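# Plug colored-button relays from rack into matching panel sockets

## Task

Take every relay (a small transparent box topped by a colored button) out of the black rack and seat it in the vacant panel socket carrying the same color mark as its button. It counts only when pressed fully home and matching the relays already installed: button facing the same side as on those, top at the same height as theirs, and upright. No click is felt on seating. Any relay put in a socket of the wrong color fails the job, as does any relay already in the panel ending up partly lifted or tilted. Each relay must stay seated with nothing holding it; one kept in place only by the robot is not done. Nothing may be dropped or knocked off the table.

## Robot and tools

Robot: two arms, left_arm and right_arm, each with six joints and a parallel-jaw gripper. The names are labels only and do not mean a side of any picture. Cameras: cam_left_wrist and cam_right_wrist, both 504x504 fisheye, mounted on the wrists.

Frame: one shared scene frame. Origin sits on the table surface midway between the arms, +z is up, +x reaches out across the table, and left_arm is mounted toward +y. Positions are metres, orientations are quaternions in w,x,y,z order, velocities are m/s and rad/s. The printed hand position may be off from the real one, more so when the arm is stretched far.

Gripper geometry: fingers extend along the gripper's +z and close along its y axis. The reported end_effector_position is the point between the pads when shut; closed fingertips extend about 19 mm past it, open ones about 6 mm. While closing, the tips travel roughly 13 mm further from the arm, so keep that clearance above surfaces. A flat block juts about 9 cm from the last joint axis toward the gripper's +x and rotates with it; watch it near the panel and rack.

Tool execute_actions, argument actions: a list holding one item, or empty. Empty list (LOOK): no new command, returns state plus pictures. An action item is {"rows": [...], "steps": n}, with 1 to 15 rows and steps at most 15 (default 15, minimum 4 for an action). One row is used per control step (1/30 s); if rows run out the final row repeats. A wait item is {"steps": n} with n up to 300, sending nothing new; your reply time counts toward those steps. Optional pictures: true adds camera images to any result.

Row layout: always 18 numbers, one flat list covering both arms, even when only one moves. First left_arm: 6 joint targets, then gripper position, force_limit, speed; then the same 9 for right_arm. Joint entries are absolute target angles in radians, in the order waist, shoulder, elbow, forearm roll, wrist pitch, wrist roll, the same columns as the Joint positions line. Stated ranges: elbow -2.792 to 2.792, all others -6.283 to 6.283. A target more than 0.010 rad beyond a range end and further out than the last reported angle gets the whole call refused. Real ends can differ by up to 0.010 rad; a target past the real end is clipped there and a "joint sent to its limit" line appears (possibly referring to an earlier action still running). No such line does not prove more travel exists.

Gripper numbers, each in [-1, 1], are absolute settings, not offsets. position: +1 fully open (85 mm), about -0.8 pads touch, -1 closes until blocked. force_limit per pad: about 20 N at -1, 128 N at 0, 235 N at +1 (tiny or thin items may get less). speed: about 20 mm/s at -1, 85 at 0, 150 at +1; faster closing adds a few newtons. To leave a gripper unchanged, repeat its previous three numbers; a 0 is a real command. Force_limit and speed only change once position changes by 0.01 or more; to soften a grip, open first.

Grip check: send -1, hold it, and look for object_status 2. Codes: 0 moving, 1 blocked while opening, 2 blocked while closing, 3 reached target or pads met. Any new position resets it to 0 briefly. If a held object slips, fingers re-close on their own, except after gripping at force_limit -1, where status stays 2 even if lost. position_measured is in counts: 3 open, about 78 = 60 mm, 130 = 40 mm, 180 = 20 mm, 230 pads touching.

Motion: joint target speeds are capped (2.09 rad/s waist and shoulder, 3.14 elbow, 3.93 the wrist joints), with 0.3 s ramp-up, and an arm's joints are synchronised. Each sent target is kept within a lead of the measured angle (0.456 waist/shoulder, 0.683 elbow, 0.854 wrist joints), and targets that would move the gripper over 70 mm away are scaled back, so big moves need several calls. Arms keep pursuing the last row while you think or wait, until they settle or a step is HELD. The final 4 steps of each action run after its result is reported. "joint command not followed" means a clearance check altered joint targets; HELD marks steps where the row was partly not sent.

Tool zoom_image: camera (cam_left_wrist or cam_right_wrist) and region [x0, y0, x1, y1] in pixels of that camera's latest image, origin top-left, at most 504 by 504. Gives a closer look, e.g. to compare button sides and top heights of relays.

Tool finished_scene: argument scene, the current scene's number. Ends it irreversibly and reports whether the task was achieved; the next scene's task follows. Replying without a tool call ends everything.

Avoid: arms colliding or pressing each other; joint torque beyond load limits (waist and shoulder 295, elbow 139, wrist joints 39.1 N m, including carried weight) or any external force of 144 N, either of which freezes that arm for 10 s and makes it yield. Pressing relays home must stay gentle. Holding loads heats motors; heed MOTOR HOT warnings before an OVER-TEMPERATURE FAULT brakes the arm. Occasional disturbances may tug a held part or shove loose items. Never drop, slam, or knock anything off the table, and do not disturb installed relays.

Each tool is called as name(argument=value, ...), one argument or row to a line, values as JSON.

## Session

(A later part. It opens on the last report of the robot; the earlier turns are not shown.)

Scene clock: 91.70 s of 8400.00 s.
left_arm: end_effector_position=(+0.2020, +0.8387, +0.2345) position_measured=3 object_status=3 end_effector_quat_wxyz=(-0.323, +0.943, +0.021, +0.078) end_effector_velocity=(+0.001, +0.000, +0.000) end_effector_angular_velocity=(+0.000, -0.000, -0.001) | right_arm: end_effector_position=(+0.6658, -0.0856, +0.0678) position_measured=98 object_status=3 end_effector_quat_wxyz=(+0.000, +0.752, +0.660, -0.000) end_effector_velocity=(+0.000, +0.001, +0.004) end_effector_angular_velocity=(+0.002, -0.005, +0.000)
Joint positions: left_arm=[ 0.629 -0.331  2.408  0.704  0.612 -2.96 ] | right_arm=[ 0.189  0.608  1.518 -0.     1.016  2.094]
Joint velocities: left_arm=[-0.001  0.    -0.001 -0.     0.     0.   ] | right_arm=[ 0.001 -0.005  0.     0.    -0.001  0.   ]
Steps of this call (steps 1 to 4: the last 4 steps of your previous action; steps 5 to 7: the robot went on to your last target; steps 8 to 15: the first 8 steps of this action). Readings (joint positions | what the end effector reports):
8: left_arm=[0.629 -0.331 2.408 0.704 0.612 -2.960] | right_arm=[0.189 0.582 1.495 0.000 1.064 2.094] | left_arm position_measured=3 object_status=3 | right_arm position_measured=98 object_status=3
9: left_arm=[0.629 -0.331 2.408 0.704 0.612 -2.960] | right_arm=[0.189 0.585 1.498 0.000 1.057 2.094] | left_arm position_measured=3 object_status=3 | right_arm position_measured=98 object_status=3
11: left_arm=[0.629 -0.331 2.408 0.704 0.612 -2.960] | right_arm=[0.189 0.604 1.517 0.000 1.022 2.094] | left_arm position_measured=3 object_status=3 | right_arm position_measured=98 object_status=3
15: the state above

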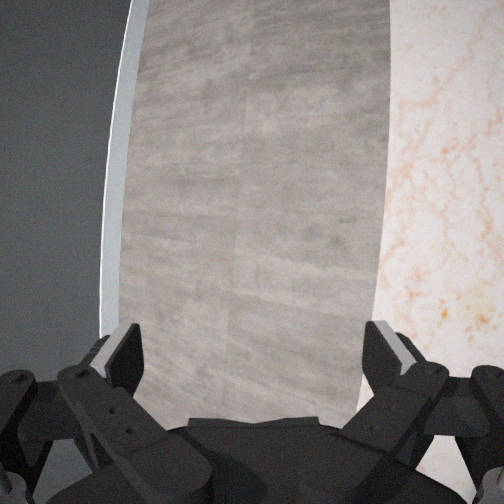

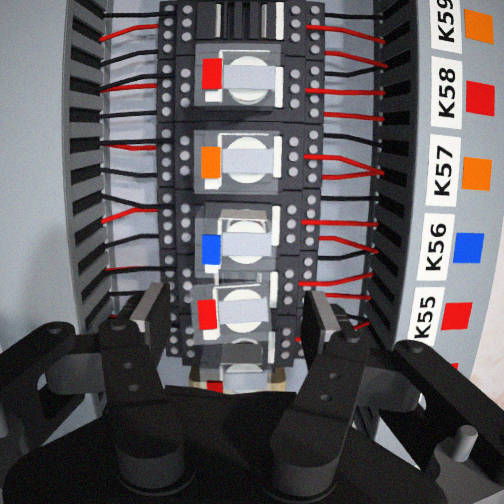

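execute_actions(
  actions=[
    {"rows":[[0.629,-0.331,2.408,0.704,0.612,-2.96,1,0,0,0.1889,0.6075,1.5181,0,1.016,2.0937,-1,-0.85,-0.2]],"steps":15},
  ],
)

execute_actions(
  actions=[
    {"rows":[[0.629,-0.331,2.408,0.704,0.612,-2.96,1,0,0,0.1889,0.6075,1.5181,0,1.016,2.0937,-1,-0.85,-0.2]],"steps":10},
  ],
  pictures=true,
)

zoom_image(
  camera="cam_right_wrist",
  region=[160,200,320,360],
)

Scene clock: 92.30 s of 8400.00 s.
left_arm: end_effector_position=(+0.2020, +0.8387, +0.2345) position_measured=3 object_status=3 end_effector_quat_wxyz=(-0.323, +0.943, +0.021, +0.078) end_effector_velocity=(+0.001, -0.000, +0.000) end_effector_angular_velocity=(-0.000, -0.000, -0.001) | right_arm: end_effector_position=(+0.6657, -0.0856, +0.0679) position_measured=149 object_status=0 end_effector_quat_wxyz=(-0.000, +0.752, +0.660, -0.000) end_effector_velocity=(-0.000, +0.000, +0.000) end_effector_angular_velocity=(+0.001, -0.000, -0.000)
Joint positions: left_arm=[ 0.629 -0.331  2.408  0.704  0.612 -2.96 ] | right_arm=[0.189 0.608 1.518 0.    1.016 2.094]
Joint velocities: left_arm=[-0.002 -0.     0.    -0.     0.    -0.   ] | right_arm=[ 0.    -0.001  0.     0.001  0.    -0.   ]
Steps of this call (steps 1 to 4: the last 4 steps of your previous action; steps 5 to 7: the robot went on to your last target; steps 8 to 18: the first 11 steps of this action). Readings (joint positions | what the end effector reports):
8: left_arm=[0.629 -0.331 2.408 0.704 0.612 -2.960] | right_arm=[0.189 0.608 1.518 -0.000 1.016 2.094] | left_arm position_measured=3 object_status=3 | right_arm position_measured=98 object_status=0
9: left_arm=[0.629 -0.331 2.408 0.704 0.612 -2.960] | right_arm=[0.189 0.608 1.518 -0.000 1.016 2.094] | left_arm position_measured=3 object_status=3 | right_arm position_measured=98 object_status=0
11: left_arm=[0.629 -0.331 2.408 0.704 0.612 -2.960] | right_arm=[0.189 0.608 1.518 -0.000 1.016 2.094] | left_arm position_measured=3 object_status=3 | right_arm position_measured=106 object_status=0
15: left_arm=[0.629 -0.331 2.408 0.704 0.612 -2.960] | right_arm=[0.189 0.608 1.518 -0.000 1.016 2.094] | left_arm position_measured=3 object_status=3 | right_arm position_measured=130 object_status=0
18: the state above

Scene clock: 92.63 s of 8400.00 s.
left_arm: end_effector_position=(+0.2020, +0.8387, +0.2345) position_measured=3 object_status=3 end_effector_quat_wxyz=(-0.323, +0.943, +0.021, +0.078) end_effector_velocity=(-0.001, +0.001, -0.000) end_effector_angular_velocity=(-0.000, +0.000, +0.003) | right_arm: end_effector_position=(+0.6657, -0.0856, +0.0679) position_measured=160 object_status=2 end_effector_quat_wxyz=(-0.000, +0.752, +0.660, +0.000) end_effector_velocity=(+0.000, -0.001, +0.001) end_effector_angular_velocity=(+0.001, -0.001, -0.001)
Joint positions: left_arm=[ 0.629 -0.331  2.408  0.704  0.612 -2.96 ] | right_arm=[0.189 0.607 1.518 0.    1.016 2.094]
Joint velocities: left_arm=[ 0.003  0.     0.     0.    -0.    -0.   ] | right_arm=[-0.001 -0.001 -0.     0.    -0.    -0.   ]
Steps of this call (steps 1 to 4: the last 4 steps of your previous action; steps 5 to 10: the first 6 steps of this action). Readings (joint positions | what the end effector reports):
5: left_arm=[0.629 -0.331 2.408 0.704 0.612 -2.960] | right_arm=[0.189 0.607 1.518 0.000 1.016 2.094] | left_arm position_measured=3 object_status=3 | right_arm position_measured=160 object_status=0
6: left_arm=[0.629 -0.331 2.408 0.704 0.612 -2.960] | right_arm=[0.189 0.607 1.518 0.000 1.016 2.094] | left_arm position_measured=3 object_status=3 | right_arm position_measured=160 object_status=0
8: left_arm=[0.629 -0.331 2.408 0.704 0.612 -2.960] | right_arm=[0.189 0.607 1.518 0.000 1.016 2.094] | left_arm position_measured=3 object_status=3 | right_arm position_measured=160 object_status=2
10: the state above

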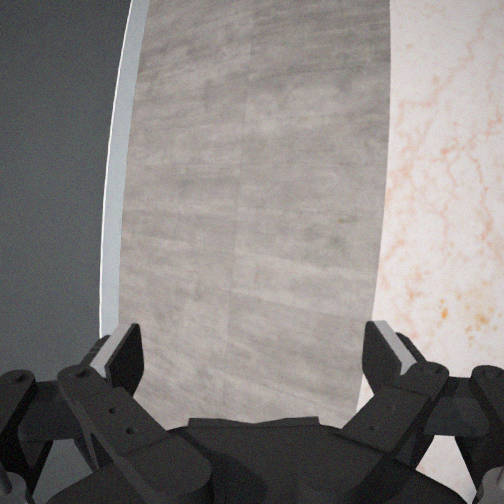

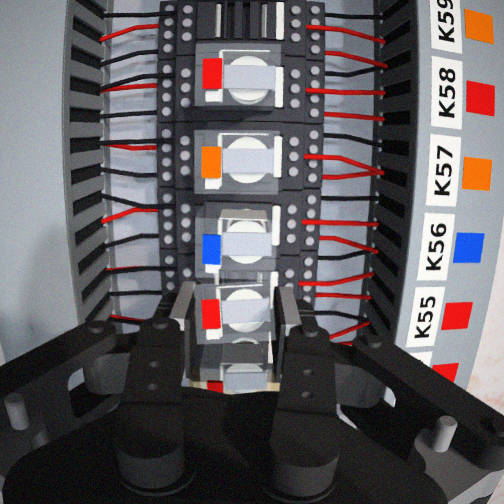

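Region (160, 200, 320, 360) of cam_right_wrist's 504x504 image, scaled by 3.150, with more detail than that image has.

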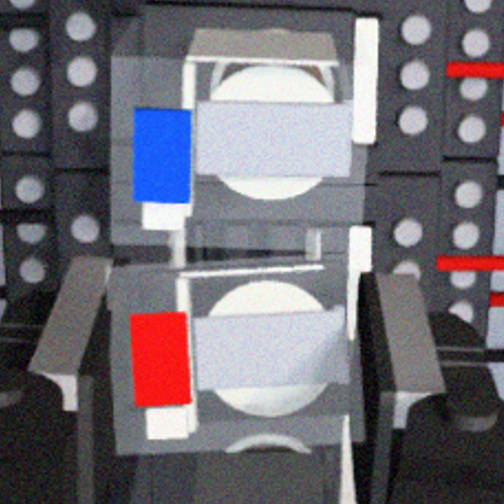

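execute_actions(
  actions=[
    {"rows":[[0.629,-0.331,2.408,0.704,0.612,-2.96,1,0,0,0.1882,0.607,1.5189,0,1.0157,2.093,-1,-0.85,-0.2],[0.629,-0.331,2.408,0.704,0.612,-2.96,1,0,0,0.1875,0.6066,1.5197,0,1.0153,2.0923,-1,-0.85,-0.2],[0.629,-0.331,2.408,0.704,0.612,-2.96,1,0,0,0.1868,0.6061,1.5205,0,1.015,2.0916,-1,-0.85,-0.2],[0.629,-0.331,2.408,0.704,0.612,-2.96,1,0,0,0.1861,0.6056,1.5212,0,1.0147,2.0909,-1,-0.85,-0.2],[0.629,-0.331,2.408,0.704,0.612,-2.96,1,0,0,0.1854,0.6052,1.522,0,1.0144,2.0902,-1,-0.85,-0.2],[0.629,-0.331,2.408,0.704,0.612,-2.96,1,0,0,0.1847,0.6047,1.5228,0,1.0141,2.0895,-1,-0.85,-0.2]],"steps":13},
  ],
  pictures=true,
)

zoom_image(
  camera="cam_right_wrist",
  region=[160,200,320,360],
)

Scene clock: 93.20 s of 8400.00 s.
left_arm: end_effector_position=(+0.2020, +0.8387, +0.2345) position_measured=3 object_status=3 end_effector_quat_wxyz=(-0.323, +0.943, +0.021, +0.078) end_effector_velocity=(+0.000, -0.000, -0.001) end_effector_angular_velocity=(-0.000, -0.000, -0.001) | right_arm: end_effector_position=(+0.6654, -0.0895, +0.0680) position_measured=161 object_status=2 end_effector_quat_wxyz=(+0.000, +0.752, +0.660, +0.000) end_effector_velocity=(+0.000, +0.000, +0.001) end_effector_angular_velocity=(+0.000, -0.001, +0.002)
Joint positions: left_arm=[ 0.629 -0.331  2.408  0.704  0.612 -2.96 ] | right_arm=[0.185 0.605 1.523 0.    1.014 2.09 ]
Joint velocities: left_arm=[-0.001  0.     0.001  0.    -0.001 -0.   ] | right_arm=[ 0.    -0.001  0.    -0.     0.    -0.001]
Steps of this call (steps 1 to 4: the last 4 steps of your previous action; steps 5 to 8: the robot went on to your last target; steps 9 to 17: the first 9 steps of this action). Readings (joint positions | what the end effector reports):
9: left_arm=[0.629 -0.331 2.408 0.704 0.612 -2.960] | right_arm=[0.189 0.607 1.518 0.000 1.016 2.094] | left_arm position_measured=3 object_status=3 | right_arm position_measured=160 object_status=2
10: left_arm=[0.629 -0.331 2.408 0.704 0.612 -2.960] | right_arm=[0.188 0.607 1.519 0.000 1.016 2.094] | left_arm position_measured=3 object_status=3 | right_arm position_measured=160 object_status=2
12: left_arm=[0.629 -0.331 2.408 0.704 0.612 -2.960] | right_arm=[0.187 0.606 1.520 0.000 1.015 2.092] | left_arm position_measured=3 object_status=3 | right_arm position_measured=160 object_status=2
16: left_arm=[0.629 -0.331 2.408 0.704 0.612 -2.960] | right_arm=[0.185 0.605 1.523 0.000 1.014 2.090] | left_arm position_measured=3 object_status=3 | right_arm position_measured=160 object_status=2
17: the state above

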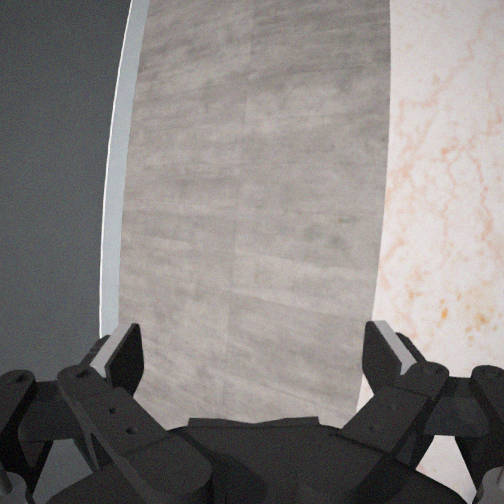

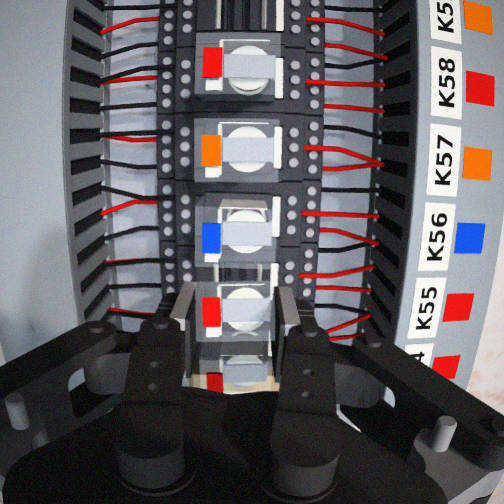

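Region (160, 200, 320, 360) of cam_right_wrist's 504x504 image, scaled by 3.150, with more detail than that image has.

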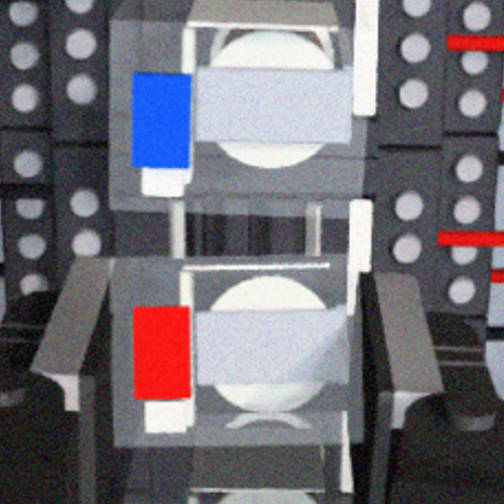

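execute_actions(
  actions=[
    {"rows":[[0.629,-0.331,2.408,0.704,0.612,-2.96,1,0,0,0.1847,0.6,1.5181,0,1.0235,2.0895,-1,-0.85,-0.2],[0.629,-0.331,2.408,0.704,0.612,-2.96,1,0,0,0.1847,0.6,1.5181,0,1.0235,2.0895,-1,-0.85,-0.2],[0.629,-0.331,2.408,0.704,0.612,-2.96,1,0,0,0.1847,0.595,1.5133,0,1.0333,2.0895,-1,-0.85,-0.2],[0.629,-0.331,2.408,0.704,0.612,-2.96,1,0,0,0.1847,0.595,1.5133,0,1.0333,2.0895,-1,-0.85,-0.2],[0.629,-0.331,2.408,0.704,0.612,-2.96,1,0,0,0.1847,0.589,1.5075,0,1.0451,2.0895,-1,-0.85,-0.2],[0.629,-0.331,2.408,0.704,0.612,-2.96,1,0,0,0.1847,0.589,1.5075,0,1.0451,2.0895,-1,-0.85,-0.2],[0.629,-0.331,2.408,0.704,0.612,-2.96,1,0,0,0.1847,0.575,1.495,0,1.0716,2.0895,-1,-0.85,-0.2]],"steps":13},
  ],
  pictures=true,
)

zoom_image(
  camera="cam_right_wrist",
  region=[140,180,340,380],
)

Scene clock: 93.80 s of 8400.00 s.
left_arm: end_effector_position=(+0.2020, +0.8387, +0.2345) position_measured=3 object_status=3 end_effector_quat_wxyz=(-0.323, +0.943, +0.021, +0.078) end_effector_velocity=(-0.000, +0.000, +0.000) end_effector_angular_velocity=(+0.000, +0.001, -0.000) | right_arm: end_effector_position=(+0.6661, -0.0894, +0.1019) position_measured=161 object_status=2 end_effector_quat_wxyz=(-0.000, +0.752, +0.660, -0.000) end_effector_velocity=(+0.033, +0.013, +0.254) end_effector_angular_velocity=(+0.038, -0.094, -0.000)
Joint positions: left_arm=[ 0.629 -0.331  2.408  0.704  0.612 -2.96 ] | right_arm=[ 0.185  0.578  1.498 -0.     1.066  2.089]
Joint velocities: left_arm=[-0.     0.    -0.001  0.     0.001  0.001] | right_arm=[-0.    -0.192 -0.194 -0.     0.284 -0.   ]
Steps of this call (steps 1 to 4: the last 4 steps of your previous action; steps 5 to 9: the robot went on to your last target; steps 10 to 18: the first 9 steps of this action). Readings (joint positions | what the end effector reports):
10: left_arm=[0.629 -0.331 2.408 0.704 0.612 -2.960] | right_arm=[0.185 0.605 1.523 0.000 1.014 2.090] | left_arm position_measured=3 object_status=3 | right_arm position_measured=161 object_status=2
11: left_arm=[0.629 -0.331 2.408 0.704 0.612 -2.960] | right_arm=[0.185 0.603 1.521 0.000 1.019 2.090] | left_arm position_measured=3 object_status=3 | right_arm position_measured=161 object_status=2
13: left_arm=[0.629 -0.331 2.408 0.704 0.612 -2.960] | right_arm=[0.185 0.597 1.516 0.000 1.028 2.090] | left_arm position_measured=3 object_status=3 | right_arm position_measured=161 object_status=2
17: left_arm=[0.629 -0.331 2.408 0.704 0.612 -2.960] | right_arm=[0.185 0.585 1.504 -0.000 1.053 2.090] | left_arm position_measured=3 object_status=3 | right_arm position_measured=161 object_status=2
18: the state above

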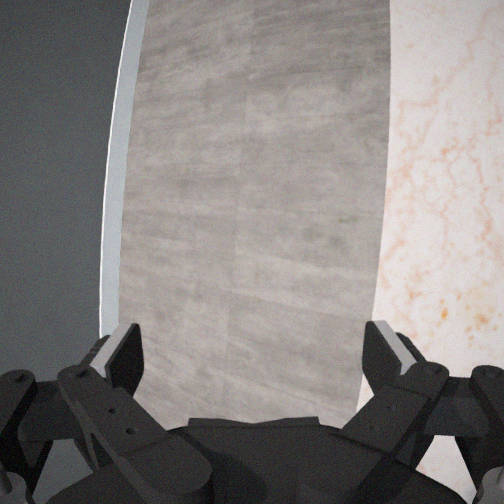

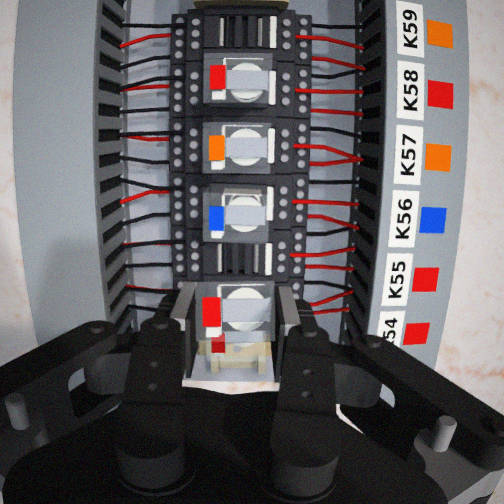

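Region (140, 180, 340, 380) of cam_right_wrist's 504x504 image, scaled by 2.520, with more detail than that image has.

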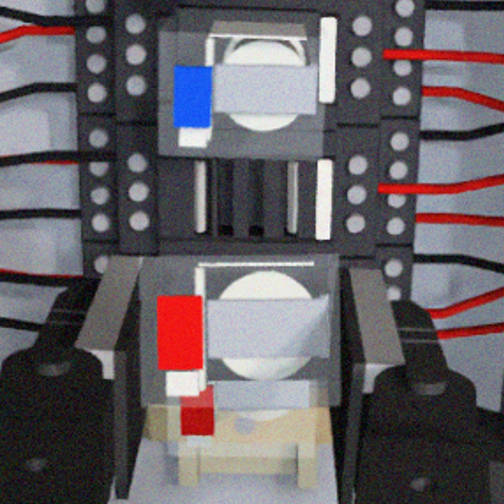

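execute_actions(
  actions=[
    {"rows":[[0.629,-0.331,2.408,0.704,0.612,-2.96,1,0,0,0.1847,0.5388,1.4676,0,1.1352,2.0895,-1,-0.85,-0.2],[0.629,-0.331,2.408,0.704,0.612,-2.96,1,0,0,0.1847,0.5388,1.4676,0,1.1352,2.0895,-1,-0.85,-0.2],[0.629,-0.331,2.408,0.704,0.612,-2.96,1,0,0,0.1847,0.5388,1.4676,0,1.1352,2.0895,-1,-0.85,-0.2],[0.629,-0.331,2.408,0.704,0.612,-2.96,1,0,0,0.0246,0.378,1.716,0,1.0476,1.7994,-1,-0.85,-0.2]],"steps":15},
  ],
)

execute_actions(
  actions=[
    {"rows":[[0.629,-0.331,2.408,0.704,0.612,-2.96,1,0,0,0.0246,0.378,1.716,0,1.0476,1.7994,-1,-0.85,-0.2],[0.629,-0.331,2.408,0.704,0.612,-2.96,1,0,0,0.0246,0.378,1.716,0,1.0476,1.7994,-1,-0.85,-0.2],[0.629,-0.331,2.408,0.704,0.612,-2.96,1,0,0,0.0246,0.378,1.716,0,1.0476,1.7994,-1,-0.85,-0.2],[0.629,-0.331,2.408,0.704,0.612,-2.96,1,0,0,0.0246,0.483,1.7943,0,0.8643,1.7994,-1,-0.85,-0.2]],"steps":15},
  ],
)

execute_actions(
  actions=[
    {"rows":[[0.629,-0.331,2.408,0.704,0.612,-2.96,1,0,0,0.0246,0.483,1.7943,0,0.8643,1.7994,-1,-0.85,-0.2],[0.629,-0.331,2.408,0.704,0.612,-2.96,1,0,0,0.0246,0.4863,1.796,0,0.8593,1.7994,-1,-0.85,-0.2],[0.629,-0.331,2.408,0.704,0.612,-2.96,1,0,0,0.0246,0.4863,1.796,0,0.8593,1.7994,-1,-0.85,-0.2],[0.629,-0.331,2.408,0.704,0.612,-2.96,1,0,0,0.0246,0.4895,1.7976,0,0.8545,1.7994,-1,-0.85,-0.2],[0.629,-0.331,2.408,0.704,0.612,-2.96,1,0,0,0.0246,0.4895,1.7976,0,0.8545,1.7994,-1,-0.85,-0.2],[0.629,-0.331,2.408,0.704,0.612,-2.96,1,0,0,0.0246,0.4927,1.7993,0,0.8496,1.7994,-1,-0.85,-0.2]],"steps":13},
  ],
  pictures=true,
)

zoom_image(
  camera="cam_right_wrist",
  region=[160,230,330,400],
)

Scene clock: 94.57 s of 8400.00 s.
left_arm: end_effector_position=(+0.2020, +0.8387, +0.2345) position_measured=3 object_status=3 end_effector_quat_wxyz=(-0.323, +0.943, +0.021, +0.078) end_effector_velocity=(-0.000, +0.000, -0.000) end_effector_angular_velocity=(-0.000, -0.000, +0.001) | right_arm: end_effector_position=(+0.6280, -0.1901, +0.1572) position_measured=161 object_status=2 end_effector_quat_wxyz=(+0.001, +0.723, +0.691, +0.003) end_effector_velocity=(-0.261, -0.519, -0.066) end_effector_angular_velocity=(-0.025, +0.064, +0.450)
Joint positions: left_arm=[ 0.629 -0.331  2.408  0.704  0.612 -2.96 ] | right_arm=[ 0.08   0.429  1.625 -0.     1.081  1.9  ]
Joint velocities: left_arm=[ 0.001  0.     0.    -0.    -0.001 -0.001] | right_arm=[-0.563 -0.516  0.918  0.    -0.334 -1.013]
Steps of this call (steps 1 to 4: the last 4 steps of your previous action; steps 5 to 12: the robot went on to your last target; steps 13 to 23: the first 11 steps of this action). Readings (joint positions | what the end effector reports):
13: left_arm=[0.629 -0.331 2.408 0.704 0.612 -2.960] | right_arm=[0.185 0.575 1.495 0.000 1.072 2.089] | left_arm position_measured=3 object_status=3 | right_arm position_measured=161 object_status=2
14: left_arm=[0.629 -0.331 2.408 0.704 0.612 -2.960] | right_arm=[0.185 0.572 1.493 -0.000 1.079 2.089] | left_arm position_measured=3 object_status=3 | right_arm position_measured=161 object_status=2
16: left_arm=[0.629 -0.331 2.408 0.704 0.612 -2.960] | right_arm=[0.185 0.548 1.473 -0.000 1.120 2.089] | left_arm position_measured=3 object_status=3 | right_arm position_measured=161 object_status=2
20: left_arm=[0.629 -0.331 2.408 0.704 0.612 -2.960] | right_arm=[0.137 0.481 1.531 0.000 1.116 2.003] | left_arm position_measured=3 object_status=3 | right_arm position_measured=161 object_status=2
23: the state above

Scene clock: 95.07 s of 8400.00 s.
left_arm: end_effector_position=(+0.2020, +0.8387, +0.2345) position_measured=3 object_status=3 end_effector_quat_wxyz=(-0.323, +0.943, +0.021, +0.078) end_effector_velocity=(-0.000, +0.000, +0.000) end_effector_angular_velocity=(-0.000, -0.000, +0.002) | right_arm: end_effector_position=(+0.5997, -0.2398, +0.0439) position_measured=161 object_status=2 end_effector_quat_wxyz=(-0.000, +0.707, +0.707, -0.001) end_effector_velocity=(-0.021, -0.007, -0.249) end_effector_angular_velocity=(-0.007, +0.019, +0.001)
Joint positions: left_arm=[ 0.629 -0.331  2.408  0.704  0.612 -2.96 ] | right_arm=[ 0.025  0.479  1.791 -0.     0.873  1.799]
Joint velocities: left_arm=[ 0.    -0.    -0.    -0.     0.001 -0.001] | right_arm=[-0.001  0.244  0.174 -0.003 -0.399 -0.   ]
Steps of this call (steps 1 to 4: the last 4 steps of your previous action; steps 5 to 15: the first 11 steps of this action). Readings (joint positions | what the end effector reports):
5: left_arm=[0.629 -0.331 2.408 0.704 0.612 -2.960] | right_arm=[0.025 0.378 1.715 -0.000 1.048 1.800] | left_arm position_measured=3 object_status=3 | right_arm position_measured=161 object_status=2
6: left_arm=[0.629 -0.331 2.408 0.704 0.612 -2.960] | right_arm=[0.025 0.378 1.716 -0.000 1.048 1.800] | left_arm position_measured=3 object_status=3 | right_arm position_measured=161 object_status=2
8: left_arm=[0.629 -0.331 2.408 0.704 0.612 -2.960] | right_arm=[0.025 0.378 1.716 -0.000 1.047 1.800] | left_arm position_measured=3 object_status=3 | right_arm position_measured=161 object_status=2
12: left_arm=[0.629 -0.331 2.408 0.704 0.612 -2.960] | right_arm=[0.025 0.431 1.757 0.000 0.954 1.799] | left_arm position_measured=3 object_status=3 | right_arm position_measured=161 object_status=2
15: the state above

Scene clock: 95.50 s of 8400.00 s.
left_arm: end_effector_position=(+0.2020, +0.8387, +0.2345) position_measured=3 object_status=3 end_effector_quat_wxyz=(-0.323, +0.943, +0.021, +0.078) end_effector_velocity=(+0.001, -0.000, +0.001) end_effector_angular_velocity=(+0.001, +0.000, -0.002) | right_arm: end_effector_position=(+0.6000, -0.2397, +0.0312) position_measured=162 object_status=0 end_effector_quat_wxyz=(+0.000, +0.707, +0.707, +0.000) end_effector_velocity=(-0.001, -0.001, -0.003) end_effector_angular_velocity=(-0.001, +0.002, -0.001)
Joint positions: left_arm=[ 0.629 -0.331  2.408  0.704  0.612 -2.96 ] | right_arm=[0.025 0.492 1.799 0.    0.85  1.799]
Joint velocities: left_arm=[-0.001 -0.    -0.001 -0.     0.     0.002] | right_arm=[-0.001  0.002  0.003 -0.    -0.003  0.   ]
Steps of this call (steps 1 to 4: the last 4 steps of your previous action; steps 5 to 13: the first 9 steps of this action). Readings (joint positions | what the end effector reports):
5: left_arm=[0.629 -0.331 2.408 0.704 0.612 -2.960] | right_arm=[0.025 0.483 1.794 -0.000 0.864 1.799] | left_arm position_measured=3 object_status=3 | right_arm position_measured=161 object_status=2
6: left_arm=[0.629 -0.331 2.408 0.704 0.612 -2.960] | right_arm=[0.025 0.483 1.794 -0.000 0.864 1.799] | left_arm position_measured=3 object_status=3 | right_arm position_measured=161 object_status=2
8: left_arm=[0.629 -0.331 2.408 0.704 0.612 -2.960] | right_arm=[0.025 0.486 1.796 -0.000 0.859 1.799] | left_arm position_measured=3 object_status=3 | right_arm position_measured=161 object_status=2
12: left_arm=[0.629 -0.331 2.408 0.704 0.612 -2.960] | right_arm=[0.025 0.492 1.799 0.000 0.850 1.799] | left_arm position_measured=3 object_status=3 | right_arm position_measured=162 object_status=0
13: the state above

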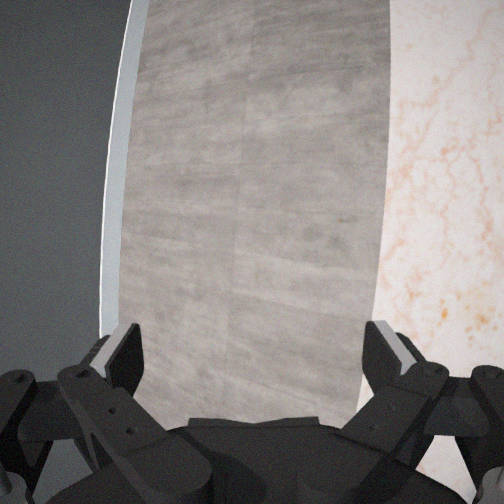

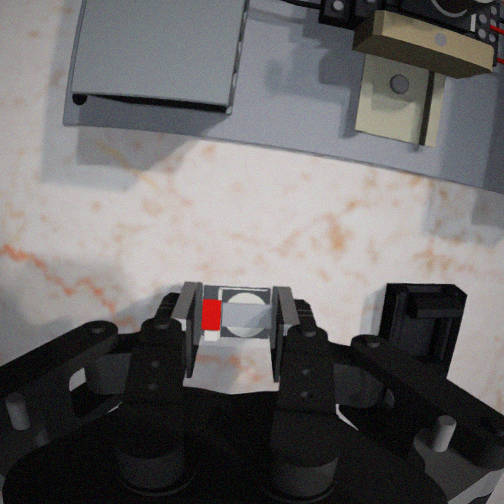

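Region (160, 230, 330, 400) of cam_right_wrist's 504x504 image, scaled by 2.965, with more detail than that image has.

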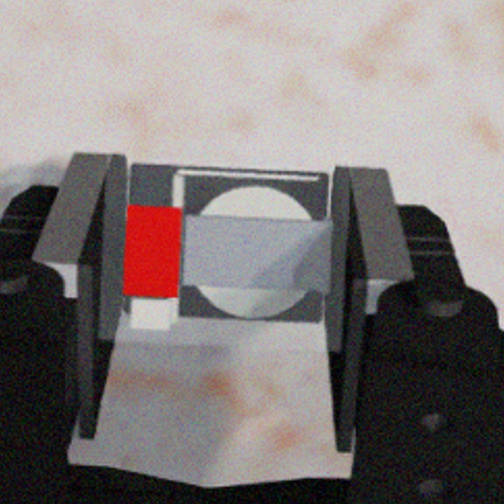

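execute_actions(
  actions=[
    {"rows":[[0.629,-0.331,2.408,0.704,0.612,-2.96,1,0,0,0.0239,0.4933,1.8,0,0.8483,1.7987,-1,-0.85,-0.2],[0.629,-0.331,2.408,0.704,0.612,-2.96,1,0,0,0.0232,0.4939,1.8006,0,0.8471,1.798,-1,-0.85,-0.2],[0.629,-0.331,2.408,0.704,0.612,-2.96,1,0,0,0.0225,0.4945,1.8013,0,0.8458,1.7973,-1,-0.85,-0.2],[0.629,-0.331,2.408,0.704,0.612,-2.96,1,0,0,0.0218,0.4951,1.8019,0,0.8446,1.7966,-1,-0.85,-0.2],[0.629,-0.331,2.408,0.704,0.612,-2.96,1,0,0,0.0211,0.4957,1.8026,0,0.8433,1.7959,-1,-0.85,-0.2],[0.629,-0.331,2.408,0.704,0.612,-2.96,1,0,0,0.0204,0.4963,1.8032,0,0.8421,1.7952,-1,-0.85,-0.2],[0.629,-0.331,2.408,0.704,0.612,-2.96,1,0,0,0.0197,0.4969,1.8039,0,0.8408,1.7945,-1,-0.85,-0.2],[0.629,-0.331,2.408,0.704,0.612,-2.96,1,0,0,0.019,0.4975,1.8045,0,0.8396,1.7938,-1,-0.85,-0.2]],"steps":14},
  ],
  pictures=true,
)

zoom_image(
  camera="cam_right_wrist",
  region=[160,230,330,400],
)

Scene clock: 96.07 s of 8400.00 s.
left_arm: end_effector_position=(+0.2020, +0.8387, +0.2345) position_measured=3 object_status=3 end_effector_quat_wxyz=(-0.323, +0.943, +0.021, +0.078) end_effector_velocity=(+0.000, -0.000, +0.000) end_effector_angular_velocity=(-0.000, -0.000, -0.000) | right_arm: end_effector_position=(+0.5997, -0.2438, +0.0249) position_measured=162 object_status=2 end_effector_quat_wxyz=(-0.000, +0.707, +0.707, +0.000) end_effector_velocity=(+0.001, -0.002, -0.002) end_effector_angular_velocity=(-0.000, +0.000, -0.000)
Joint positions: left_arm=[ 0.629 -0.331  2.408  0.704  0.612 -2.96 ] | right_arm=[0.019 0.497 1.804 0.    0.84  1.794]
Joint velocities: left_arm=[-0.001  0.    -0.    -0.     0.    -0.   ] | right_arm=[-0.003  0.002  0.    -0.    -0.002 -0.002]
Steps of this call (steps 1 to 4: the last 4 steps of your previous action; steps 5 to 7: the robot went on to your last target; steps 8 to 17: the first 10 steps of this action). Readings (joint positions | what the end effector reports):
8: left_arm=[0.629 -0.331 2.408 0.704 0.612 -2.960] | right_arm=[0.025 0.493 1.799 0.000 0.849 1.799] | left_arm position_measured=3 object_status=3 | right_arm position_measured=162 object_status=2
9: left_arm=[0.629 -0.331 2.408 0.704 0.612 -2.960] | right_arm=[0.024 0.493 1.800 0.000 0.849 1.799] | left_arm position_measured=3 object_status=3 | right_arm position_measured=162 object_status=2
11: left_arm=[0.629 -0.331 2.408 0.704 0.612 -2.960] | right_arm=[0.023 0.494 1.801 0.000 0.846 1.798] | left_arm position_measured=3 object_status=3 | right_arm position_measured=162 object_status=2
15: left_arm=[0.629 -0.331 2.408 0.704 0.612 -2.960] | right_arm=[0.020 0.497 1.804 0.000 0.841 1.795] | left_arm position_measured=3 object_status=3 | right_arm position_measured=162 object_status=2
17: the state above

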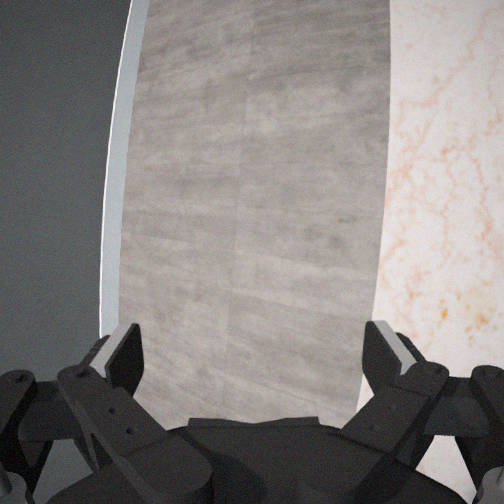

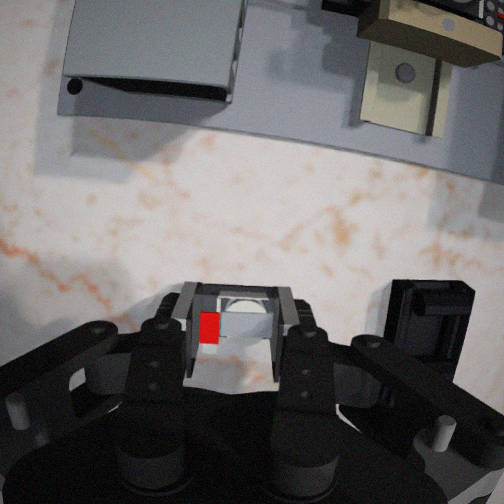

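Region (160, 230, 330, 400) of cam_right_wrist's 504x504 image, scaled by 2.965, with more detail than that image has.

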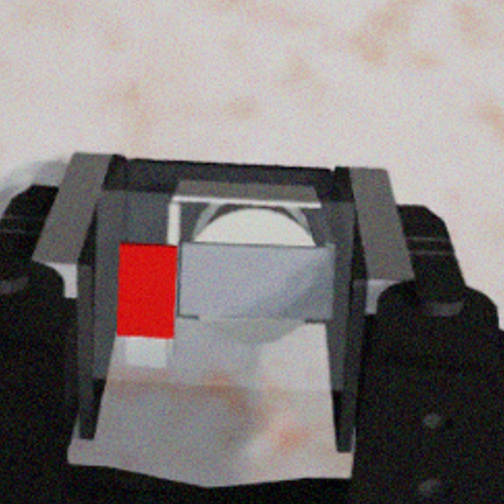

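execute_actions(
  actions=[
    {"rows":[[0.629,-0.331,2.408,0.704,0.612,-2.96,1,0,0,0.019,0.4975,1.8045,0,0.8396,1.7938,-0.5,-0.85,-0.8],[0.629,-0.331,2.408,0.704,0.612,-2.96,1,0,0,0.019,0.4975,1.8045,0,0.8396,1.7938,-0.5,-0.85,-0.8],[0.629,-0.331,2.408,0.704,0.612,-2.96,1,0,0,0.019,0.4975,1.8045,0,0.8396,1.7938,-0.5,-0.85,-0.8],[0.629,-0.331,2.408,0.704,0.612,-2.96,1,0,0,0.019,0.4975,1.8045,0,0.8396,1.7938,-0.5,-0.85,-0.8],[0.629,-0.331,2.408,0.704,0.612,-2.96,1,0,0,0.019,0.4975,1.8045,0,0.8396,1.7938,-0.5,-0.85,-0.8],[0.629,-0.331,2.408,0.704,0.612,-2.96,1,0,0,0.019,0.4975,1.8045,0,0.8396,1.7938,-0.5,-0.85,-0.8],[0.629,-0.331,2.408,0.704,0.612,-2.96,1,0,0,0.019,0.4953,1.8034,0,0.8429,1.7938,0.3,-0.5,0]],"steps":15},
  ],
)

execute_actions(
  actions=[
    {"rows":[[0.629,-0.331,2.408,0.704,0.612,-2.96,1,0,0,0.019,0.4953,1.8034,0,0.8429,1.7938,0.3,-0.5,0]],"steps":10},
  ],
  pictures=true,
)

zoom_image(
  camera="cam_right_wrist",
  region=[160,230,330,400],
)

Scene clock: 96.83 s of 8400.00 s.
left_arm: end_effector_position=(+0.2020, +0.8387, +0.2345) position_measured=3 object_status=3 end_effector_quat_wxyz=(-0.323, +0.943, +0.021, +0.078) end_effector_velocity=(+0.001, -0.000, -0.000) end_effector_angular_velocity=(-0.000, +0.001, -0.003) | right_arm: end_effector_position=(+0.5995, -0.2440, +0.0258) position_measured=146 object_status=0 end_effector_quat_wxyz=(-0.000, +0.707, +0.707, -0.001) end_effector_velocity=(+0.005, +0.001, +0.007) end_effector_angular_velocity=(+0.002, -0.009, +0.001)
Joint positions: left_arm=[ 0.629 -0.331  2.408  0.704  0.612 -2.96 ] | right_arm=[ 0.019  0.497  1.804 -0.     0.842  1.794]
Joint velocities: left_arm=[-0.001  0.001  0.    -0.    -0.     0.001] | right_arm=[ 0.    -0.005 -0.009 -0.001  0.005  0.   ]
Steps of this call (steps 1 to 4: the last 4 steps of your previous action; steps 5 to 12: the robot went on to your last target; steps 13 to 23: the first 11 steps of this action). Readings (joint positions | what the end effector reports):
13: left_arm=[0.629 -0.331 2.408 0.704 0.612 -2.960] | right_arm=[0.019 0.497 1.804 0.000 0.840 1.794] | left_arm position_measured=3 object_status=3 | right_arm position_measured=162 object_status=0
14: left_arm=[0.629 -0.331 2.408 0.704 0.612 -2.960] | right_arm=[0.019 0.497 1.804 0.000 0.840 1.794] | left_arm position_measured=3 object_status=3 | right_arm position_measured=162 object_status=0
16: left_arm=[0.629 -0.331 2.408 0.704 0.612 -2.960] | right_arm=[0.019 0.497 1.804 0.000 0.840 1.794] | left_arm position_measured=3 object_status=3 | right_arm position_measured=162 object_status=0
20: left_arm=[0.629 -0.331 2.408 0.704 0.612 -2.960] | right_arm=[0.019 0.497 1.805 -0.000 0.841 1.794] | left_arm position_measured=3 object_status=3 | right_arm position_measured=162 object_status=0
23: the state above

Scene clock: 97.17 s of 8400.00 s.
left_arm: end_effector_position=(+0.2020, +0.8387, +0.2345) position_measured=3 object_status=3 end_effector_quat_wxyz=(-0.323, +0.943, +0.021, +0.078) end_effector_velocity=(+0.000, -0.000, +0.000) end_effector_angular_velocity=(+0.000, -0.001, -0.000) | right_arm: end_effector_position=(+0.5998, -0.2439, +0.0268) position_measured=92 object_status=0 end_effector_quat_wxyz=(-0.000, +0.707, +0.707, -0.000) end_effector_velocity=(+0.000, +0.001, +0.001) end_effector_angular_velocity=(+0.001, -0.002, +0.000)
Joint positions: left_arm=[ 0.629 -0.331  2.408  0.704  0.612 -2.96 ] | right_arm=[ 0.019  0.495  1.803 -0.     0.843  1.794]
Joint velocities: left_arm=[-0.    -0.    -0.     0.    -0.001 -0.001] | right_arm=[ 0.001 -0.002 -0.     0.     0.    -0.   ]
Steps of this call (steps 1 to 4: the last 4 steps of your previous action; steps 5 to 10: the first 6 steps of this action). Readings (joint positions | what the end effector reports):
5: left_arm=[0.629 -0.331 2.408 0.704 0.612 -2.960] | right_arm=[0.019 0.496 1.803 -0.000 0.843 1.794] | left_arm position_measured=3 object_status=3 | right_arm position_measured=110 object_status=0
6: left_arm=[0.629 -0.331 2.408 0.704 0.612 -2.960] | right_arm=[0.019 0.496 1.803 -0.000 0.843 1.794] | left_arm position_measured=3 object_status=3 | right_arm position_measured=102 object_status=0
8: left_arm=[0.629 -0.331 2.408 0.704 0.612 -2.960] | right_arm=[0.019 0.496 1.803 -0.000 0.843 1.794] | left_arm position_measured=3 object_status=3 | right_arm position_measured=94 object_status=0
10: the state above

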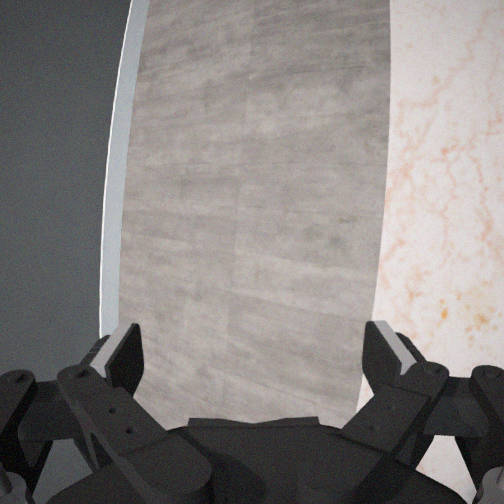

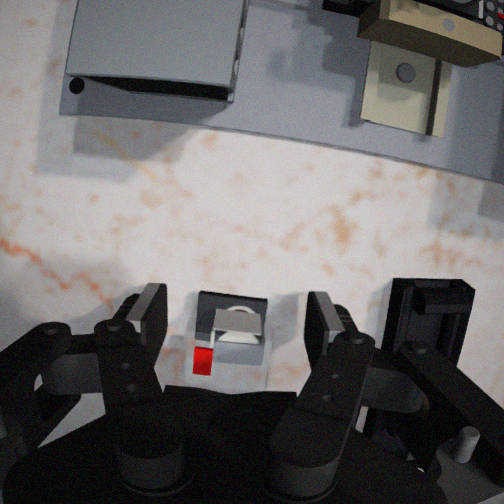

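Region (160, 230, 330, 400) of cam_right_wrist's 504x504 image, scaled by 2.965, with more detail than that image has.

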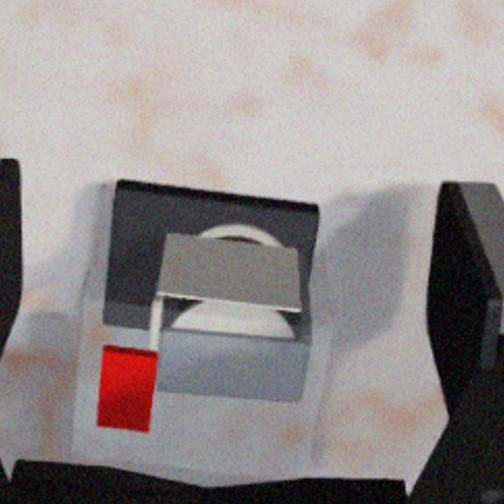

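execute_actions(
  actions=[],
)

Scene clock: 97.83 s of 8400.00 s.
left_arm: end_effector_position=(+0.2020, +0.8387, +0.2345) position_measured=3 object_status=3 end_effector_quat_wxyz=(-0.323, +0.943, +0.021, +0.078) end_effector_velocity=(-0.000, +0.000, +0.000) end_effector_angular_velocity=(+0.000, +0.000, +0.000) | right_arm: end_effector_position=(+0.5998, -0.2438, +0.0269) position_measured=91 object_status=3 end_effector_quat_wxyz=(-0.000, +0.707, +0.707, -0.000) end_effector_velocity=(-0.000, -0.000, -0.000) end_effector_angular_velocity=(-0.000, +0.001, +0.000)
Joint positions: left_arm=[ 0.629 -0.331  2.408  0.704  0.612 -2.96 ] | right_arm=[ 0.019  0.495  1.803 -0.     0.843  1.794]
Joint velocities: left_arm=[ 0.001  0.    -0.     0.    -0.     0.   ] | right_arm=[-0.     0.001 -0.    -0.     0.    -0.   ]
Kept back: nothing.
Steps of this call (steps 1 to 4: the last 4 steps of your previous action; steps 5 to 15: the robot went on to your last target; steps 16 to 20: nothing new was sent). Readings (joint positions | what the end effector reports):
1: left_arm=[0.629 -0.331 2.408 0.704 0.612 -2.960] | right_arm=[0.019 0.495 1.803 -0.000 0.843 1.794] | left_arm position_measured=3 object_status=3 | right_arm position_measured=91 object_status=0
2: left_arm=[0.629 -0.331 2.408 0.704 0.612 -2.960] | right_arm=[0.019 0.495 1.803 -0.000 0.843 1.794] | left_arm position_measured=3 object_status=3 | right_arm position_measured=91 object_status=0
4: left_arm=[0.629 -0.331 2.408 0.704 0.612 -2.960] | right_arm=[0.019 0.495 1.803 -0.000 0.843 1.794] | left_arm position_measured=3 object_status=3 | right_arm position_measured=91 object_status=0
8: left_arm=[0.629 -0.331 2.408 0.704 0.612 -2.960] | right_arm=[0.019 0.495 1.803 -0.000 0.843 1.794] | left_arm position_measured=3 object_status=3 | right_arm position_measured=91 object_status=3
20: the state above
All arms were judged still, so your last target was given up. Only a new action makes them travel on or press farther. Fingers that are still opening or closing keep moving.

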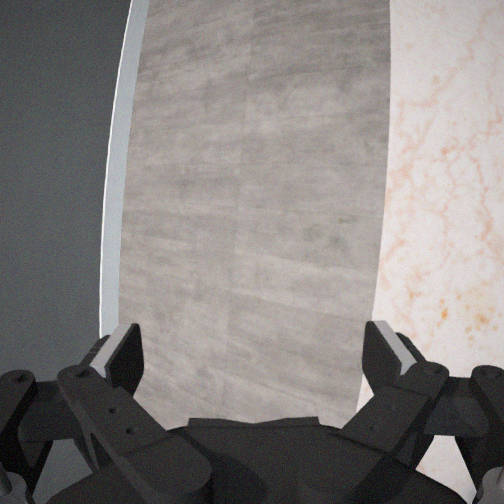

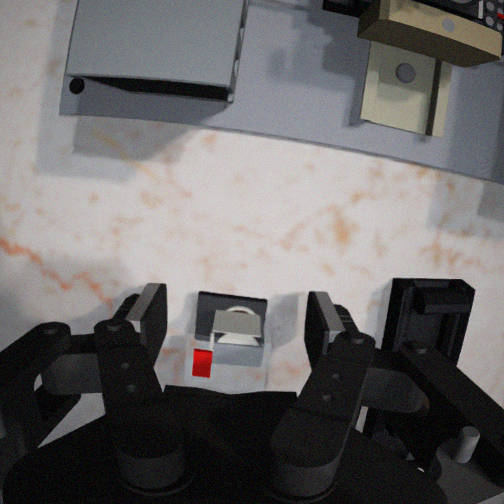

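execute_actions(
  actions=[
    {"rows":[[0.629,-0.331,2.408,0.704,0.612,-2.96,1,0,0,0.0064,0.4921,1.8079,0,0.8416,1.781,0.3,-0.5,0]],"steps":15},
  ],
)

execute_actions(
  actions=[],
)

Scene clock: 98.33 s of 8400.00 s.
left_arm: end_effector_position=(+0.2020, +0.8387, +0.2345) position_measured=3 object_status=3 end_effector_quat_wxyz=(-0.323, +0.943, +0.021, +0.078) end_effector_velocity=(+0.001, -0.000, +0.000) end_effector_angular_velocity=(+0.000, +0.000, -0.001) | right_arm: end_effector_position=(+0.5999, -0.2529, +0.0273) position_measured=91 object_status=3 end_effector_quat_wxyz=(-0.000, +0.707, +0.707, -0.000) end_effector_velocity=(-0.000, +0.000, -0.001) end_effector_angular_velocity=(-0.000, +0.000, +0.000)
Joint positions: left_arm=[ 0.629 -0.331  2.408  0.704  0.612 -2.96 ] | right_arm=[0.006 0.492 1.808 0.    0.842 1.781]
Joint velocities: left_arm=[-0.001  0.    -0.     0.     0.001 -0.   ] | right_arm=[ 0.     0.001  0.     0.    -0.001 -0.   ]
Steps of this call (steps 1 to 4: nothing new was sent; steps 5 to 15: the first 11 steps of this action). Readings (joint positions | what the end effector reports):
5: left_arm=[0.629 -0.331 2.408 0.704 0.612 -2.960] | right_arm=[0.019 0.495 1.803 0.000 0.843 1.794] | left_arm position_measured=3 object_status=3 | right_arm position_measured=91 object_status=3
6: left_arm=[0.629 -0.331 2.408 0.704 0.612 -2.960] | right_arm=[0.016 0.494 1.804 0.000 0.843 1.790] | left_arm position_measured=3 object_status=3 | right_arm position_measured=91 object_status=3
8: left_arm=[0.629 -0.331 2.408 0.704 0.612 -2.960] | right_arm=[0.007 0.492 1.808 0.000 0.842 1.781] | left_arm position_measured=3 object_status=3 | right_arm position_measured=91 object_status=3
12: left_arm=[0.629 -0.331 2.408 0.704 0.612 -2.960] | right_arm=[0.006 0.492 1.808 0.000 0.842 1.781] | left_arm position_measured=3 object_status=3 | right_arm position_measured=91 object_status=3
15: the state above

Scene clock: 98.47 s of 8400.00 s.
left_arm: end_effector_position=(+0.2020, +0.8387, +0.2345) position_measured=3 object_status=3 end_effector_quat_wxyz=(-0.323, +0.943, +0.021, +0.078) end_effector_velocity=(-0.000, +0.000, +0.000) end_effector_angular_velocity=(-0.000, +0.001, +0.001) | right_arm: end_effector_position=(+0.5999, -0.2529, +0.0273) position_measured=91 object_status=3 end_effector_quat_wxyz=(-0.000, +0.707, +0.707, +0.000) end_effector_velocity=(+0.000, -0.000, +0.001) end_effector_angular_velocity=(-0.000, -0.001, +0.000)
Joint positions: left_arm=[ 0.629 -0.331  2.408  0.704  0.612 -2.96 ] | right_arm=[0.006 0.492 1.808 0.    0.842 1.781]
Joint velocities: left_arm=[ 0.    -0.    -0.    -0.     0.001  0.   ] | right_arm=[ 0.    -0.001  0.    -0.001 -0.    -0.   ]
Kept back: nothing.
Steps of this call (steps 1 to 4: the last 4 steps of your previous action). Readings (joint positions | what the end effector reports):
1: left_arm=[0.629 -0.331 2.408 0.704 0.612 -2.960] | right_arm=[0.006 0.492 1.808 0.000 0.842 1.781] | left_arm position_measured=3 object_status=3 | right_arm position_measured=91 object_status=3
2: left_arm=[0.629 -0.331 2.408 0.704 0.612 -2.960] | right_arm=[0.006 0.492 1.808 0.000 0.842 1.781] | left_arm position_measured=3 object_status=3 | right_arm position_measured=91 object_status=3
4: the state above

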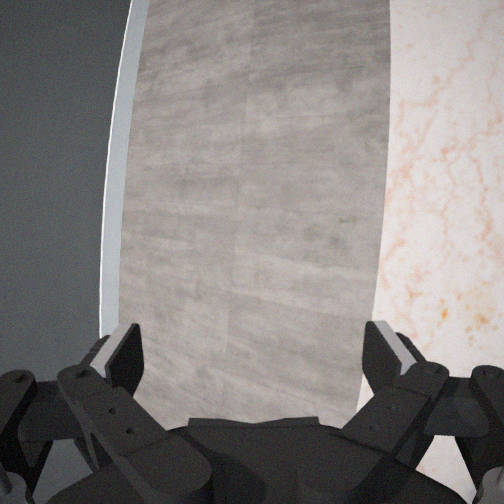

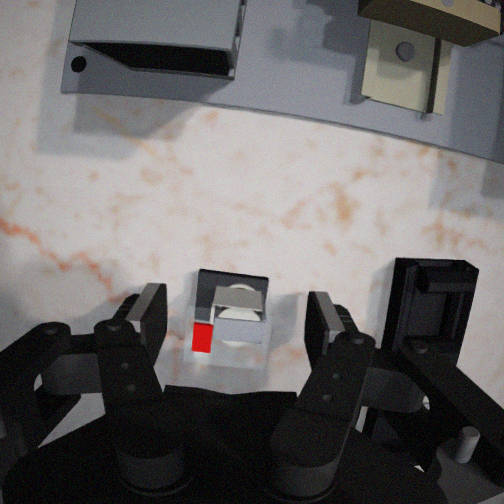

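execute_actions(
  actions=[
    {"rows":[[0.629,-0.331,2.408,0.704,0.612,-2.96,1,0,0,0.0036,0.4918,1.8091,0,0.8407,1.778,0.3,-0.5,0],[0.629,-0.331,2.408,0.704,0.612,-2.96,1,0,0,0.0036,0.4918,1.8091,0,0.8407,1.778,0.3,-0.5,0],[0.629,-0.331,2.408,0.704,0.612,-2.96,1,0,0,0.0036,0.4918,1.8091,0,0.8407,1.778,0.3,-0.5,0],[0.629,-0.331,2.408,0.704,0.612,-2.96,1,0,0,0.0036,0.4918,1.8091,0,0.8407,1.778,-1,-0.5,0]],"steps":15},
  ],
)

execute_actions(
  actions=[
    {"steps":8},
  ],
  pictures=true,
)

zoom_image(
  camera="cam_right_wrist",
  region=[160,230,330,400],
)

Scene clock: 99.00 s of 8400.00 s.
left_arm: end_effector_position=(+0.2020, +0.8387, +0.2345) position_measured=3 object_status=3 end_effector_quat_wxyz=(-0.323, +0.943, +0.021, +0.078) end_effector_velocity=(+0.001, +0.000, +0.001) end_effector_angular_velocity=(+0.001, -0.002, -0.001) | right_arm: end_effector_position=(+0.6000, -0.2550, +0.0270) position_measured=129 object_status=0 end_effector_quat_wxyz=(+0.000, +0.707, +0.707, -0.000) end_effector_velocity=(+0.000, +0.000, -0.000) end_effector_angular_velocity=(+0.000, +0.000, +0.000)
Joint positions: left_arm=[ 0.629 -0.331  2.408  0.704  0.612 -2.96 ] | right_arm=[ 0.004  0.492  1.809 -0.     0.841  1.778]
Joint velocities: left_arm=[-0.001 -0.    -0.001 -0.    -0.001 -0.   ] | right_arm=[ 0.  0. -0.  0. -0. -0.]
Steps of this call (steps 1 to 5: the robot went on to your last target; steps 6 to 16: the first 11 steps of this action). Readings (joint positions | what the end effector reports):
6: left_arm=[0.629 -0.331 2.408 0.704 0.612 -2.960] | right_arm=[0.006 0.492 1.808 0.000 0.842 1.781] | left_arm position_measured=3 object_status=3 | right_arm position_measured=91 object_status=3
7: left_arm=[0.629 -0.331 2.408 0.704 0.612 -2.960] | right_arm=[0.005 0.492 1.809 0.000 0.841 1.779] | left_arm position_measured=3 object_status=3 | right_arm position_measured=91 object_status=3
9: left_arm=[0.629 -0.331 2.408 0.704 0.612 -2.960] | right_arm=[0.004 0.492 1.809 -0.000 0.841 1.778] | left_arm position_measured=3 object_status=3 | right_arm position_measured=91 object_status=0
13: left_arm=[0.629 -0.331 2.408 0.704 0.612 -2.960] | right_arm=[0.004 0.492 1.809 -0.000 0.841 1.778] | left_arm position_measured=3 object_status=3 | right_arm position_measured=107 object_status=0
16: the state above

Scene clock: 99.27 s of 8400.00 s.
left_arm: end_effector_position=(+0.2020, +0.8387, +0.2345) position_measured=3 object_status=3 end_effector_quat_wxyz=(-0.323, +0.943, +0.021, +0.078) end_effector_velocity=(-0.000, +0.000, +0.000) end_effector_angular_velocity=(+0.000, +0.000, +0.001) | right_arm: end_effector_position=(+0.6000, -0.2550, +0.0271) position_measured=163 object_status=0 end_effector_quat_wxyz=(+0.000, +0.707, +0.707, +0.000) end_effector_velocity=(+0.000, +0.000, -0.000) end_effector_angular_velocity=(+0.000, +0.000, -0.000)
Joint positions: left_arm=[ 0.629 -0.331  2.408  0.704  0.612 -2.96 ] | right_arm=[ 0.004  0.492  1.809 -0.     0.841  1.778]
Joint velocities: left_arm=[ 0.001 -0.    -0.     0.     0.001  0.   ] | right_arm=[ 0.  0. -0.  0. -0.  0.]
Kept back: nothing.
Steps of this call (steps 1 to 4: the last 4 steps of your previous action; steps 5 to 8: the robot went on to your last target). Readings (joint positions | what the end effector reports):
1: left_arm=[0.629 -0.331 2.408 0.704 0.612 -2.960] | right_arm=[0.004 0.492 1.809 -0.000 0.841 1.778] | left_arm position_measured=3 object_status=3 | right_arm position_measured=136 object_status=0
2: left_arm=[0.629 -0.331 2.408 0.704 0.612 -2.960] | right_arm=[0.004 0.492 1.809 -0.000 0.841 1.778] | left_arm position_measured=3 object_status=3 | right_arm position_measured=144 object_status=0
4: left_arm=[0.629 -0.331 2.408 0.704 0.612 -2.960] | right_arm=[0.004 0.492 1.809 -0.000 0.841 1.778] | left_arm position_measured=3 object_status=3 | right_arm position_measured=159 object_status=0
8: the state above

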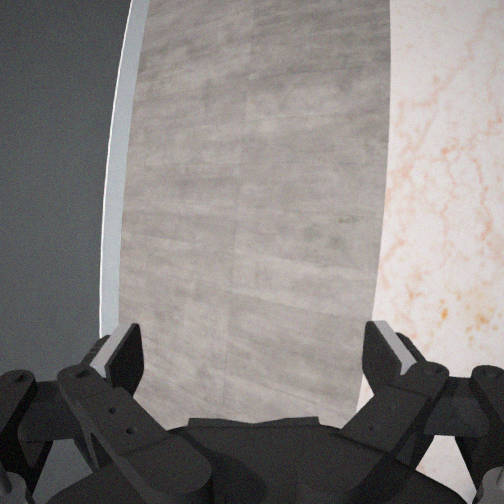

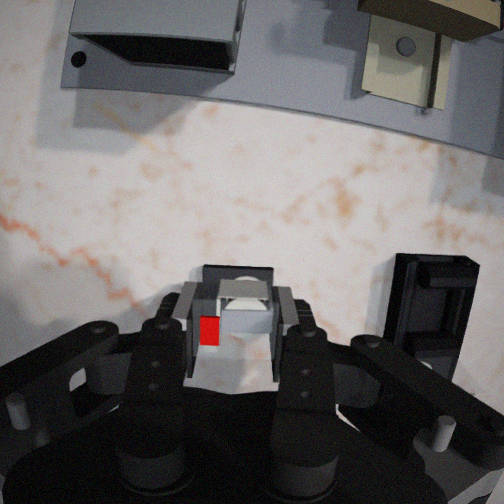

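Region (160, 230, 330, 400) of cam_right_wrist's 504x504 image, scaled by 2.965, with more detail than that image has.

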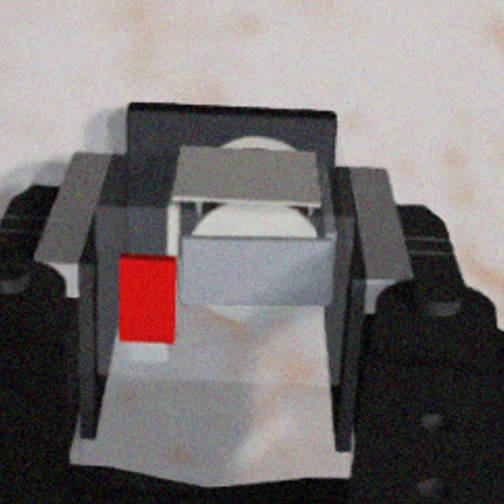

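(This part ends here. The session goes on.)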